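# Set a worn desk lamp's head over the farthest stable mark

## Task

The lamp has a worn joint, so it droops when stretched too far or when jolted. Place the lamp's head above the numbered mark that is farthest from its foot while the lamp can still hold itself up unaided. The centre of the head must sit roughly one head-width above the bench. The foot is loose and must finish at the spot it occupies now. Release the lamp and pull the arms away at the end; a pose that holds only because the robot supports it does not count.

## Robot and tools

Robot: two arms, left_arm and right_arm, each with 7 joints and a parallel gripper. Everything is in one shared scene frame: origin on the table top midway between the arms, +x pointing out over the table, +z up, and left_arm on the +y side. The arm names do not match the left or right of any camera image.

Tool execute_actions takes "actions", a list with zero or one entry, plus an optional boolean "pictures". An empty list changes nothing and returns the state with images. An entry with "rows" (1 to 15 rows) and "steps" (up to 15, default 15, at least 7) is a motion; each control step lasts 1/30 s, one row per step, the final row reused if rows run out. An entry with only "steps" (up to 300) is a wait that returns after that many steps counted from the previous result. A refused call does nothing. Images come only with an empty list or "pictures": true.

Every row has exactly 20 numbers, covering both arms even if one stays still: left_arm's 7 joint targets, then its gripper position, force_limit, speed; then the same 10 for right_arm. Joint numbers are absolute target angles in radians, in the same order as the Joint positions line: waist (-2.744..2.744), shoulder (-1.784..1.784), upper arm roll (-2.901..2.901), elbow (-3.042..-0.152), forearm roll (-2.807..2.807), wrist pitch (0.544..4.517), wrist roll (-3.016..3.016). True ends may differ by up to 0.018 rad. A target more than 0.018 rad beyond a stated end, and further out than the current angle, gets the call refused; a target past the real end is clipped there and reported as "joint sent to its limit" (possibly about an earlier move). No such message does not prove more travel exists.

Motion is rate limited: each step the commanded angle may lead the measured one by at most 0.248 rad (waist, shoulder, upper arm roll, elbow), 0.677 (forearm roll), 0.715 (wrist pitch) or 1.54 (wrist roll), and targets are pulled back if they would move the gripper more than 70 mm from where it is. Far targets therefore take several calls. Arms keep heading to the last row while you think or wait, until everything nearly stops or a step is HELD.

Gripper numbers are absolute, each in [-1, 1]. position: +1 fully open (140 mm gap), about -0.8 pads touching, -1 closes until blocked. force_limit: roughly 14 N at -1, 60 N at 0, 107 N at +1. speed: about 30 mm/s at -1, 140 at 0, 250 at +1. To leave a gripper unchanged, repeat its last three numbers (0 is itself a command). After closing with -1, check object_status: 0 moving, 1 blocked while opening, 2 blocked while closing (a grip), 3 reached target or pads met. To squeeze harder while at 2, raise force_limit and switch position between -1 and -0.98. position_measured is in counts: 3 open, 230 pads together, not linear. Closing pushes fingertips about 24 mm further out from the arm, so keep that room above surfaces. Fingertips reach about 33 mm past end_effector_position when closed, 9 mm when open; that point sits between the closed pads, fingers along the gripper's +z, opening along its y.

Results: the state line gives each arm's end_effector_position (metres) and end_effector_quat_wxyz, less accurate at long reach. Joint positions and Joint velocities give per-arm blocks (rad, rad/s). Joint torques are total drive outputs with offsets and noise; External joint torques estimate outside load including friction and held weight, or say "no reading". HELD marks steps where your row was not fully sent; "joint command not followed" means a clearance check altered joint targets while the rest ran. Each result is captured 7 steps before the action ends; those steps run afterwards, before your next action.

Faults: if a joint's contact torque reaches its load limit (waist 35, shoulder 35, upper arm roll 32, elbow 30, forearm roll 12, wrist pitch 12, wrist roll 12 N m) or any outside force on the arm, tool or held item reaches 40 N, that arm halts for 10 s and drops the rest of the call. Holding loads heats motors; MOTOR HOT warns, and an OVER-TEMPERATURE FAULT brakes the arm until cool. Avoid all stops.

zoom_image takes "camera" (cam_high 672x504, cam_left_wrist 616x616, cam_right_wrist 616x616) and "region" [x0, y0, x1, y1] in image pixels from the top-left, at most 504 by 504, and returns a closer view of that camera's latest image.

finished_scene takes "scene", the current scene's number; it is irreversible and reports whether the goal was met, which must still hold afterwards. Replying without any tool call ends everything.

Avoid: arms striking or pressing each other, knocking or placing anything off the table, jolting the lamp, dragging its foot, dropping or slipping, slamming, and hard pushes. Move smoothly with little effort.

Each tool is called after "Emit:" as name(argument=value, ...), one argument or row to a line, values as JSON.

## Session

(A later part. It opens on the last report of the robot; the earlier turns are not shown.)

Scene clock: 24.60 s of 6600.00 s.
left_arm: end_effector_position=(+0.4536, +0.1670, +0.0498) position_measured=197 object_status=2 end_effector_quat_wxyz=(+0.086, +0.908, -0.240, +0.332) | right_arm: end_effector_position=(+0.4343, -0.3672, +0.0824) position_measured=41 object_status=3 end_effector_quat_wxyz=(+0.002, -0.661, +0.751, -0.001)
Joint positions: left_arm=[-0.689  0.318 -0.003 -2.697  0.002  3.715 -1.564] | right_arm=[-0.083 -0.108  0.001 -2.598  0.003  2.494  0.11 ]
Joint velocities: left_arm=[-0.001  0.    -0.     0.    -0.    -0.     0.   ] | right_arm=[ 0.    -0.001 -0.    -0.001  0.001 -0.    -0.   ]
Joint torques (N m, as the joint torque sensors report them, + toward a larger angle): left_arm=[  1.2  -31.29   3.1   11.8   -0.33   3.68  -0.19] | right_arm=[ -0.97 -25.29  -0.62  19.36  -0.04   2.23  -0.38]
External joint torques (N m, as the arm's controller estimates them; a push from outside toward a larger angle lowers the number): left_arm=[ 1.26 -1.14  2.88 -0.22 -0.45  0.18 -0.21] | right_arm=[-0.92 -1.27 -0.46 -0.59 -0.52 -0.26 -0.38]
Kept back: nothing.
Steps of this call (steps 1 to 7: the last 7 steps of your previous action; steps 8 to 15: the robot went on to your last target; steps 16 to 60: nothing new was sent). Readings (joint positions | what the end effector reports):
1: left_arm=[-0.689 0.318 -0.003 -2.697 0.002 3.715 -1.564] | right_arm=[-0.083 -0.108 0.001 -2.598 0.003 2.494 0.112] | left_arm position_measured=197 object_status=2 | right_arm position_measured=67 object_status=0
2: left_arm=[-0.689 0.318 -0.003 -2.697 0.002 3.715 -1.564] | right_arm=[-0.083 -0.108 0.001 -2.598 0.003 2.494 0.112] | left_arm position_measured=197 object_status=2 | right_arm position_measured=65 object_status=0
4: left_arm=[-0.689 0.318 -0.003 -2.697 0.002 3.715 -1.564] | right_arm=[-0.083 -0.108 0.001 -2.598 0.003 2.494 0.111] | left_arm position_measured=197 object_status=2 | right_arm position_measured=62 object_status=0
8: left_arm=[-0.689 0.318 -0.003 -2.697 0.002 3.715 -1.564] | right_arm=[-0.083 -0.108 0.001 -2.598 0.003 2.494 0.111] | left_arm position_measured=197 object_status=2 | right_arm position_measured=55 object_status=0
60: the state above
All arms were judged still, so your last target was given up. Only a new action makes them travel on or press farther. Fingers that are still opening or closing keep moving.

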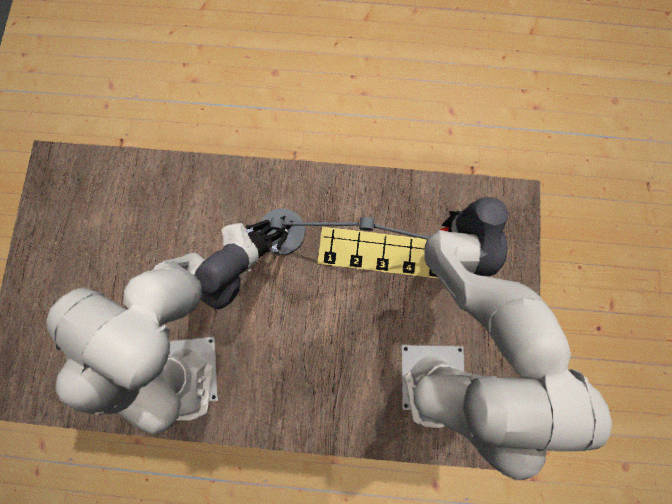

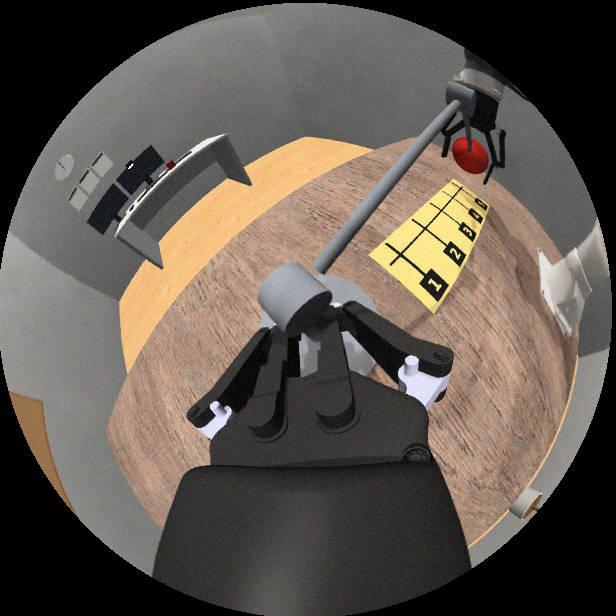

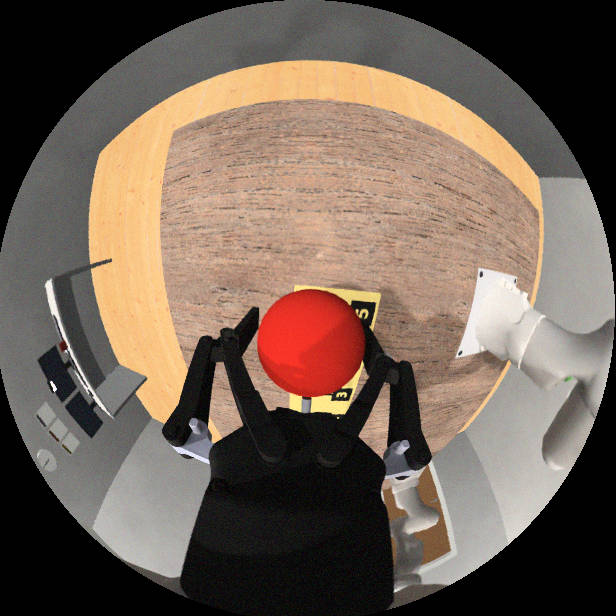

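Holds at 5. Release and retreat.

Emit:
execute_actions(
  actions=[
    {"rows":[[-0.692,0.318,0,-2.697,0,3.715,-1.565,0.6,-0.3,-0.9,-0.085,-0.108,0,-2.6,0,2.492,0.105,1,-0.4,-0.6]]},
  ],
)

Emit:
execute_actions(
  actions=[
    {"rows":[[-0.692,0.318,0,-2.697,0,3.715,-1.565,0.6,-0.3,-0.5,-0.75,-0.108,0,-2.6,0,2.492,0.105,1,-0.4,-0.6]]},
  ],
)

Emit:
execute_actions(
  actions=[
    {"steps":45},
  ],
)

Emit:
execute_actions(
  actions=[
    {"rows":[[-0.692,-0.145,0,-2.928,0,3.3,-1.565,0.6,-0.3,-0.5,-0.75,-0.108,0,-2.6,0,2.492,0.105,1,-0.4,-0.6]]},
  ],
)

Emit:
execute_actions(
  actions=[
    {"rows":[[-0.692,-0.4,0,-2.928,0,2.7,-1.565,0.6,-0.3,-0.5,-0.75,-0.108,0,-2.6,0,2.492,0.105,1,-0.4,-0.6]]},
  ],
)

Emit:
execute_actions(
  actions=[
    {"steps":120},
  ],
  pictures=true,
)

Scene clock: 25.27 s of 6600.00 s.
left_arm: end_effector_position=(+0.4534, +0.1668, +0.0498) position_measured=181 object_status=0 end_effector_quat_wxyz=(+0.086, +0.908, -0.240, +0.332) | right_arm: end_effector_position=(+0.4342, -0.3673, +0.0823) position_measured=13 object_status=0 end_effector_quat_wxyz=(+0.002, -0.661, +0.751, -0.000)
Joint positions: left_arm=[-0.69   0.318 -0.003 -2.697  0.002  3.715 -1.564] | right_arm=[-0.083 -0.108  0.001 -2.598  0.003  2.493  0.11 ]
Joint velocities: left_arm=[ 0.002  0.001 -0.    -0.001  0.001 -0.     0.   ] | right_arm=[ 0.     0.    -0.001 -0.    -0.    -0.001 -0.   ]
Joint torques (N m, as the joint torque sensors report them, + toward a larger angle): left_arm=[ -1.37 -30.19   1.78  12.62  -0.48   3.46   0.14] | right_arm=[ -0.96 -25.35  -0.89  19.41  -0.13   2.25  -0.37]
External joint torques (N m, as the arm's controller estimates them; a push from outside toward a larger angle lowers the number): left_arm=[-1.45 -0.16  1.43  0.72 -0.58 -0.02  0.13] | right_arm=[-1.   -1.34 -0.84 -0.6  -0.6  -0.25 -0.37]
Steps of this call (steps 1 to 12: nothing new was sent; steps 13 to 20: the first 8 steps of this action). Readings (joint positions | what the end effector reports):
13: left_arm=[-0.689 0.318 -0.003 -2.697 0.002 3.715 -1.564] | right_arm=[-0.083 -0.108 0.001 -2.598 0.003 2.494 0.110] | left_arm position_measured=197 object_status=0 | right_arm position_measured=41 object_status=0
14: left_arm=[-0.690 0.318 -0.003 -2.697 0.002 3.715 -1.564] | right_arm=[-0.083 -0.108 0.001 -2.598 0.003 2.493 0.110] | left_arm position_measured=197 object_status=0 | right_arm position_measured=37 object_status=0
16: left_arm=[-0.690 0.318 -0.003 -2.697 0.002 3.715 -1.564] | right_arm=[-0.083 -0.108 0.001 -2.598 0.003 2.493 0.110] | left_arm position_measured=190 object_status=0 | right_arm position_measured=29 object_status=0
20: the state above

Scene clock: 25.77 s of 6600.00 s.
left_arm: end_effector_position=(+0.4534, +0.1669, +0.0498) position_measured=132 object_status=0 end_effector_quat_wxyz=(+0.086, +0.908, -0.240, +0.332) | right_arm: end_effector_position=(+0.4032, -0.5220, +0.0823) position_measured=3 object_status=3 end_effector_quat_wxyz=(+0.001, -0.514, +0.858, -0.001)
Joint positions: left_arm=[-0.69   0.318 -0.002 -2.697  0.002  3.715 -1.564] | right_arm=[-0.452 -0.108  0.006 -2.598  0.002  2.493  0.11 ]
Joint velocities: left_arm=[-0.001  0.001  0.001 -0.002  0.001  0.001 -0.001] | right_arm=[-1.411 -0.001 -0.116 -0.002  0.    -0.    -0.001]
Joint torques (N m, as the joint torque sensors report them, + toward a larger angle): left_arm=[ -0.66 -30.59   2.31  12.21  -0.38   3.46   0.12] | right_arm=[  3.38 -25.07   4.6   19.55   0.27   2.31  -0.27]
External joint torques (N m, as the arm's controller estimates them; a push from outside toward a larger angle lowers the number): left_arm=[-0.7  -0.47  2.    0.3  -0.49 -0.03  0.1 ] | right_arm=[-2.18 -0.73  0.17  1.09 -0.16  0.08 -0.27]
Steps of this call (steps 1 to 7: the last 7 steps of your previous action; steps 8 to 15: the first 8 steps of this action). Readings (joint positions | what the end effector reports):
8: left_arm=[-0.690 0.318 -0.002 -2.697 0.002 3.715 -1.564] | right_arm=[-0.115 -0.108 0.015 -2.598 0.002 2.493 0.110] | left_arm position_measured=164 object_status=0 | right_arm position_measured=3 object_status=0
9: left_arm=[-0.690 0.318 -0.002 -2.697 0.002 3.715 -1.564] | right_arm=[-0.159 -0.108 0.017 -2.598 0.002 2.493 0.110] | left_arm position_measured=159 object_status=0 | right_arm position_measured=3 object_status=3
11: left_arm=[-0.690 0.318 -0.002 -2.697 0.002 3.715 -1.564] | right_arm=[-0.254 -0.108 0.013 -2.598 0.002 2.493 0.110] | left_arm position_measured=150 object_status=0 | right_arm position_measured=3 object_status=3
15: the state above

Scene clock: 27.27 s of 6600.00 s.
left_arm: end_effector_position=(+0.4534, +0.1669, +0.0497) position_measured=53 object_status=3 end_effector_quat_wxyz=(+0.086, +0.908, -0.240, +0.332) | right_arm: end_effector_position=(+0.3367, -0.6353, +0.0823) position_measured=3 object_status=3 end_effector_quat_wxyz=(+0.001, -0.379, +0.926, -0.001)
Joint positions: left_arm=[-0.691  0.318 -0.002 -2.697  0.002  3.715 -1.564] | right_arm=[-0.748 -0.108 -0.001 -2.598  0.002  2.493  0.11 ]
Joint velocities: left_arm=[ 0.001 -0.002  0.     0.001  0.001 -0.001  0.001] | right_arm=[ 0.     0.001  0.     0.    -0.001  0.001  0.001]
Joint torques (N m, as the joint torque sensors report them, + toward a larger angle): left_arm=[ -0.1  -30.18   2.63  12.24  -0.46   3.4    0.14] | right_arm=[ -1.19 -25.27   1.15  19.18   0.12   2.27  -0.37]
External joint torques (N m, as the arm's controller estimates them; a push from outside toward a larger angle lowers the number): left_arm=[-0.15  0.15  2.3   0.09 -0.56 -0.1   0.13] | right_arm=[-1.18 -1.35  1.26 -0.77 -0.36 -0.22 -0.37]
Kept back: nothing.
Steps of this call (steps 1 to 7: the last 7 steps of your previous action; steps 8 to 30: the robot went on to your last target; steps 31 to 45: nothing new was sent). Readings (joint positions | what the end effector reports):
1: left_arm=[-0.690 0.318 -0.002 -2.697 0.002 3.715 -1.564] | right_arm=[-0.502 -0.108 0.005 -2.598 0.002 2.493 0.110] | left_arm position_measured=127 object_status=0 | right_arm position_measured=3 object_status=3
2: left_arm=[-0.690 0.318 -0.002 -2.697 0.002 3.715 -1.564] | right_arm=[-0.552 -0.108 0.004 -2.598 0.002 2.493 0.110] | left_arm position_measured=123 object_status=0 | right_arm position_measured=3 object_status=3
4: left_arm=[-0.690 0.318 -0.002 -2.697 0.002 3.715 -1.564] | right_arm=[-0.651 -0.108 0.001 -2.598 0.002 2.493 0.110] | left_arm position_measured=113 object_status=0 | right_arm position_measured=3 object_status=3
8: left_arm=[-0.690 0.318 -0.002 -2.697 0.002 3.715 -1.564] | right_arm=[-0.739 -0.108 -0.010 -2.598 0.002 2.493 0.110] | left_arm position_measured=95 object_status=0 | right_arm position_measured=3 object_status=3
45: the state above
All arms were judged still, so your last target was given up. Only a new action makes them travel on or press farther. Fingers that are still opening or closing keep moving.

Scene clock: 27.53 s of 6600.00 s.
left_arm: end_effector_position=(+0.3899, +0.2026, +0.1043) position_measured=53 object_status=3 end_effector_quat_wxyz=(+0.073, +0.923, -0.244, +0.287) | right_arm: end_effector_position=(+0.3367, -0.6353, +0.0823) position_measured=3 object_status=3 end_effector_quat_wxyz=(+0.001, -0.379, +0.926, -0.001)
Joint positions: left_arm=[-0.691 -0.089 -0.002 -2.908  0.002  3.421 -1.564] | right_arm=[-0.748 -0.108 -0.001 -2.598  0.002  2.493  0.11 ]
Joint velocities: left_arm=[-0.001 -0.95  -0.    -0.102  0.001 -0.642 -0.001] | right_arm=[-0.    -0.002  0.001 -0.001 -0.001  0.     0.001]
Joint torques (N m, as the joint torque sensors report them, + toward a larger angle): left_arm=[-0.09 -7.62  1.97  9.32 -0.29  1.13  0.14] | right_arm=[ -1.18 -25.37   1.12  19.13   0.1    2.29  -0.36]
External joint torques (N m, as the arm's controller estimates them; a push from outside toward a larger angle lowers the number): left_arm=[ 0.25 -2.38  2.34 -0.33 -0.73 -0.57  0.13] | right_arm=[-1.17 -1.25  1.22 -0.91 -0.38 -0.22 -0.36]
Steps of this call (steps 1 to 8: the first 8 steps of this action). Readings (joint positions | what the end effector reports):
1: left_arm=[-0.691 0.295 -0.002 -2.719 0.002 3.685 -1.564] | right_arm=[-0.748 -0.108 -0.001 -2.598 0.002 2.493 0.110] | left_arm position_measured=53 object_status=3 | right_arm position_measured=3 object_status=3
2: left_arm=[-0.691 0.257 -0.002 -2.755 0.002 3.650 -1.564] | right_arm=[-0.748 -0.108 -0.001 -2.598 0.002 2.493 0.110] | left_arm position_measured=53 object_status=3 | right_arm position_measured=3 object_status=3
4: left_arm=[-0.691 0.151 -0.002 -2.831 0.002 3.562 -1.564] | right_arm=[-0.748 -0.108 -0.001 -2.598 0.002 2.493 0.110] | left_arm position_measured=53 object_status=3 | right_arm position_measured=3 object_status=3
8: the state above

Scene clock: 28.03 s of 6600.00 s.
left_arm: end_effector_position=(+0.3225, +0.2407, +0.1149) position_measured=53 object_status=3 end_effector_quat_wxyz=(+0.040, +0.954, -0.252, +0.159) | right_arm: end_effector_position=(+0.3367, -0.6353, +0.0823) position_measured=3 object_status=3 end_effector_quat_wxyz=(+0.001, -0.379, +0.926, -0.001)
Joint positions: left_arm=[-0.691 -0.387 -0.002 -2.924  0.002  2.867 -1.564] | right_arm=[-0.748 -0.108 -0.001 -2.598  0.002  2.493  0.11 ]
Joint velocities: left_arm=[-0.001 -0.19   0.001 -0.004 -0.001 -0.981 -0.001] | right_arm=[-0.     0.001  0.001 -0.001  0.002  0.001  0.001]
Joint torques (N m, as the joint torque sensors report them, + toward a larger angle): left_arm=[  0.78 -13.14   1.65  18.31  -0.14   2.27   0.08] | right_arm=[ -1.12 -25.31   1.07  19.3    0.14   2.25  -0.34]
External joint torques (N m, as the arm's controller estimates them; a push from outside toward a larger angle lowers the number): left_arm=[ 0.81 -1.96  2.06 -0.55 -0.67 -0.81  0.07] | right_arm=[-1.14 -1.38  1.14 -0.65 -0.34 -0.24 -0.34]
Steps of this call (steps 1 to 7: the last 7 steps of your previous action; steps 8 to 15: the first 8 steps of this action). Readings (joint positions | what the end effector reports):
8: left_arm=[-0.691 -0.173 -0.002 -2.929 0.002 3.263 -1.564] | right_arm=[-0.748 -0.108 -0.001 -2.598 0.002 2.493 0.110] | left_arm position_measured=53 object_status=3 | right_arm position_measured=3 object_status=3
9: left_arm=[-0.691 -0.225 -0.002 -2.933 0.002 3.183 -1.564] | right_arm=[-0.748 -0.108 -0.001 -2.598 0.002 2.493 0.110] | left_arm position_measured=53 object_status=3 | right_arm position_measured=3 object_status=3
11: left_arm=[-0.691 -0.315 -0.002 -2.929 0.002 3.048 -1.564] | right_arm=[-0.748 -0.108 -0.001 -2.598 0.002 2.493 0.110] | left_arm position_measured=53 object_status=3 | right_arm position_measured=3 object_status=3
15: the state above

Scene clock: 32.03 s of 6600.00 s.
left_arm: end_effector_position=(+0.2824, +0.2632, +0.0909) position_measured=53 object_status=3 end_effector_quat_wxyz=(+0.021, +0.963, -0.254, +0.084) | right_arm: end_effector_position=(+0.3367, -0.6353, +0.0823) position_measured=3 object_status=3 end_effector_quat_wxyz=(+0.001, -0.379, +0.926, -0.001)
Joint positions: left_arm=[-0.691 -0.398 -0.002 -2.927  0.002  2.703 -1.564] | right_arm=[-0.748 -0.108 -0.001 -2.598  0.002  2.493  0.11 ]
Joint velocities: left_arm=[ 0.001 -0.001 -0.     0.    -0.     0.    -0.   ] | right_arm=[-0.001  0.001  0.     0.    -0.002  0.     0.   ]
Joint torques (N m, as the joint torque sensors report them, + toward a larger angle): left_arm=[ -0.88 -15.58   0.82  19.98  -0.11   2.4    0.07] | right_arm=[ -1.13 -25.18   0.96  19.3    0.13   2.26  -0.38]
External joint torques (N m, as the arm's controller estimates them; a push from outside toward a larger angle lowers the number): left_arm=[-0.89 -1.94  1.17  0.18 -0.61 -0.48  0.07] | right_arm=[-1.07 -1.2   1.12 -0.68 -0.35 -0.24 -0.38]
Kept back: nothing.
Steps of this call (steps 1 to 7: the last 7 steps of your previous action; steps 8 to 30: the robot went on to your last target; steps 31 to 90: nothing new was sent; then 1.00 s passed at rest). Readings (joint positions | what the end effector reports):
1: left_arm=[-0.691 -0.392 -0.002 -2.924 0.002 2.837 -1.564] | right_arm=[-0.748 -0.108 -0.001 -2.598 0.002 2.493 0.110] | left_arm position_measured=53 object_status=3 | right_arm position_measured=3 object_status=3
2: left_arm=[-0.691 -0.394 -0.002 -2.925 0.002 2.813 -1.564] | right_arm=[-0.748 -0.108 -0.001 -2.598 0.002 2.493 0.110] | left_arm position_measured=53 object_status=3 | right_arm position_measured=3 object_status=3
4: left_arm=[-0.691 -0.396 -0.002 -2.926 0.002 2.777 -1.564] | right_arm=[-0.748 -0.108 -0.001 -2.598 0.002 2.493 0.110] | left_arm position_measured=53 object_status=3 | right_arm position_measured=3 object_status=3
8: left_arm=[-0.691 -0.397 -0.002 -2.927 0.002 2.736 -1.564] | right_arm=[-0.748 -0.108 -0.001 -2.598 0.002 2.493 0.110] | left_arm position_measured=53 object_status=3 | right_arm position_measured=3 object_status=3
90: the state above
All arms were judged still, so your last target was given up. Only a new action makes them travel on or press farther. Fingers that are still opening or closing keep moving.

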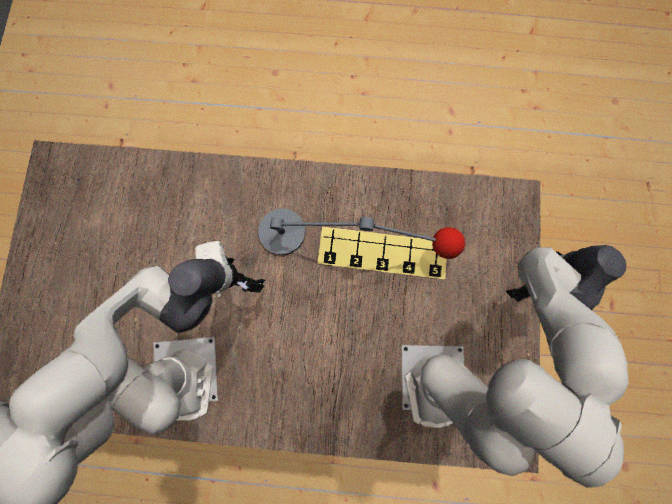

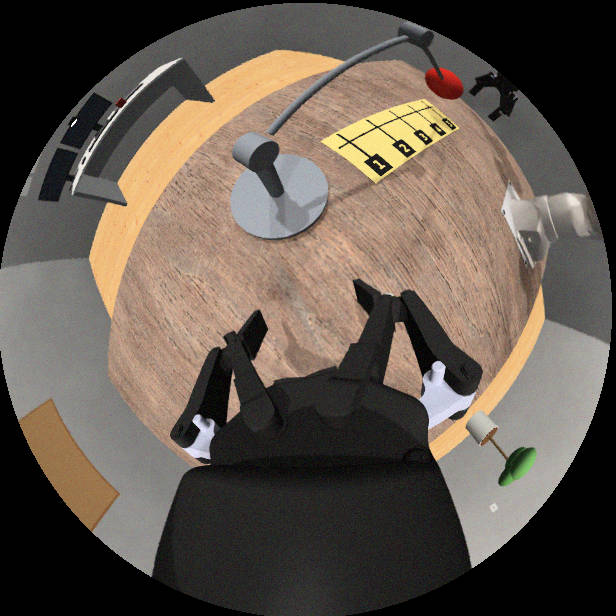

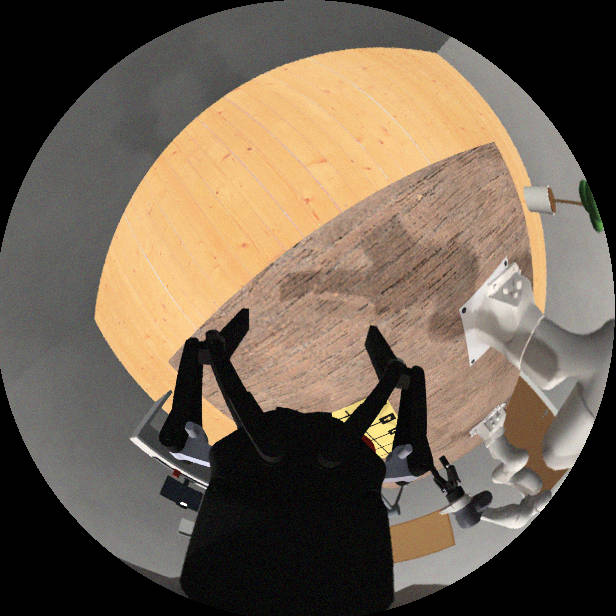

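Emit:
finished_scene(
  scene=2,
)

The scene is finished: the task was done.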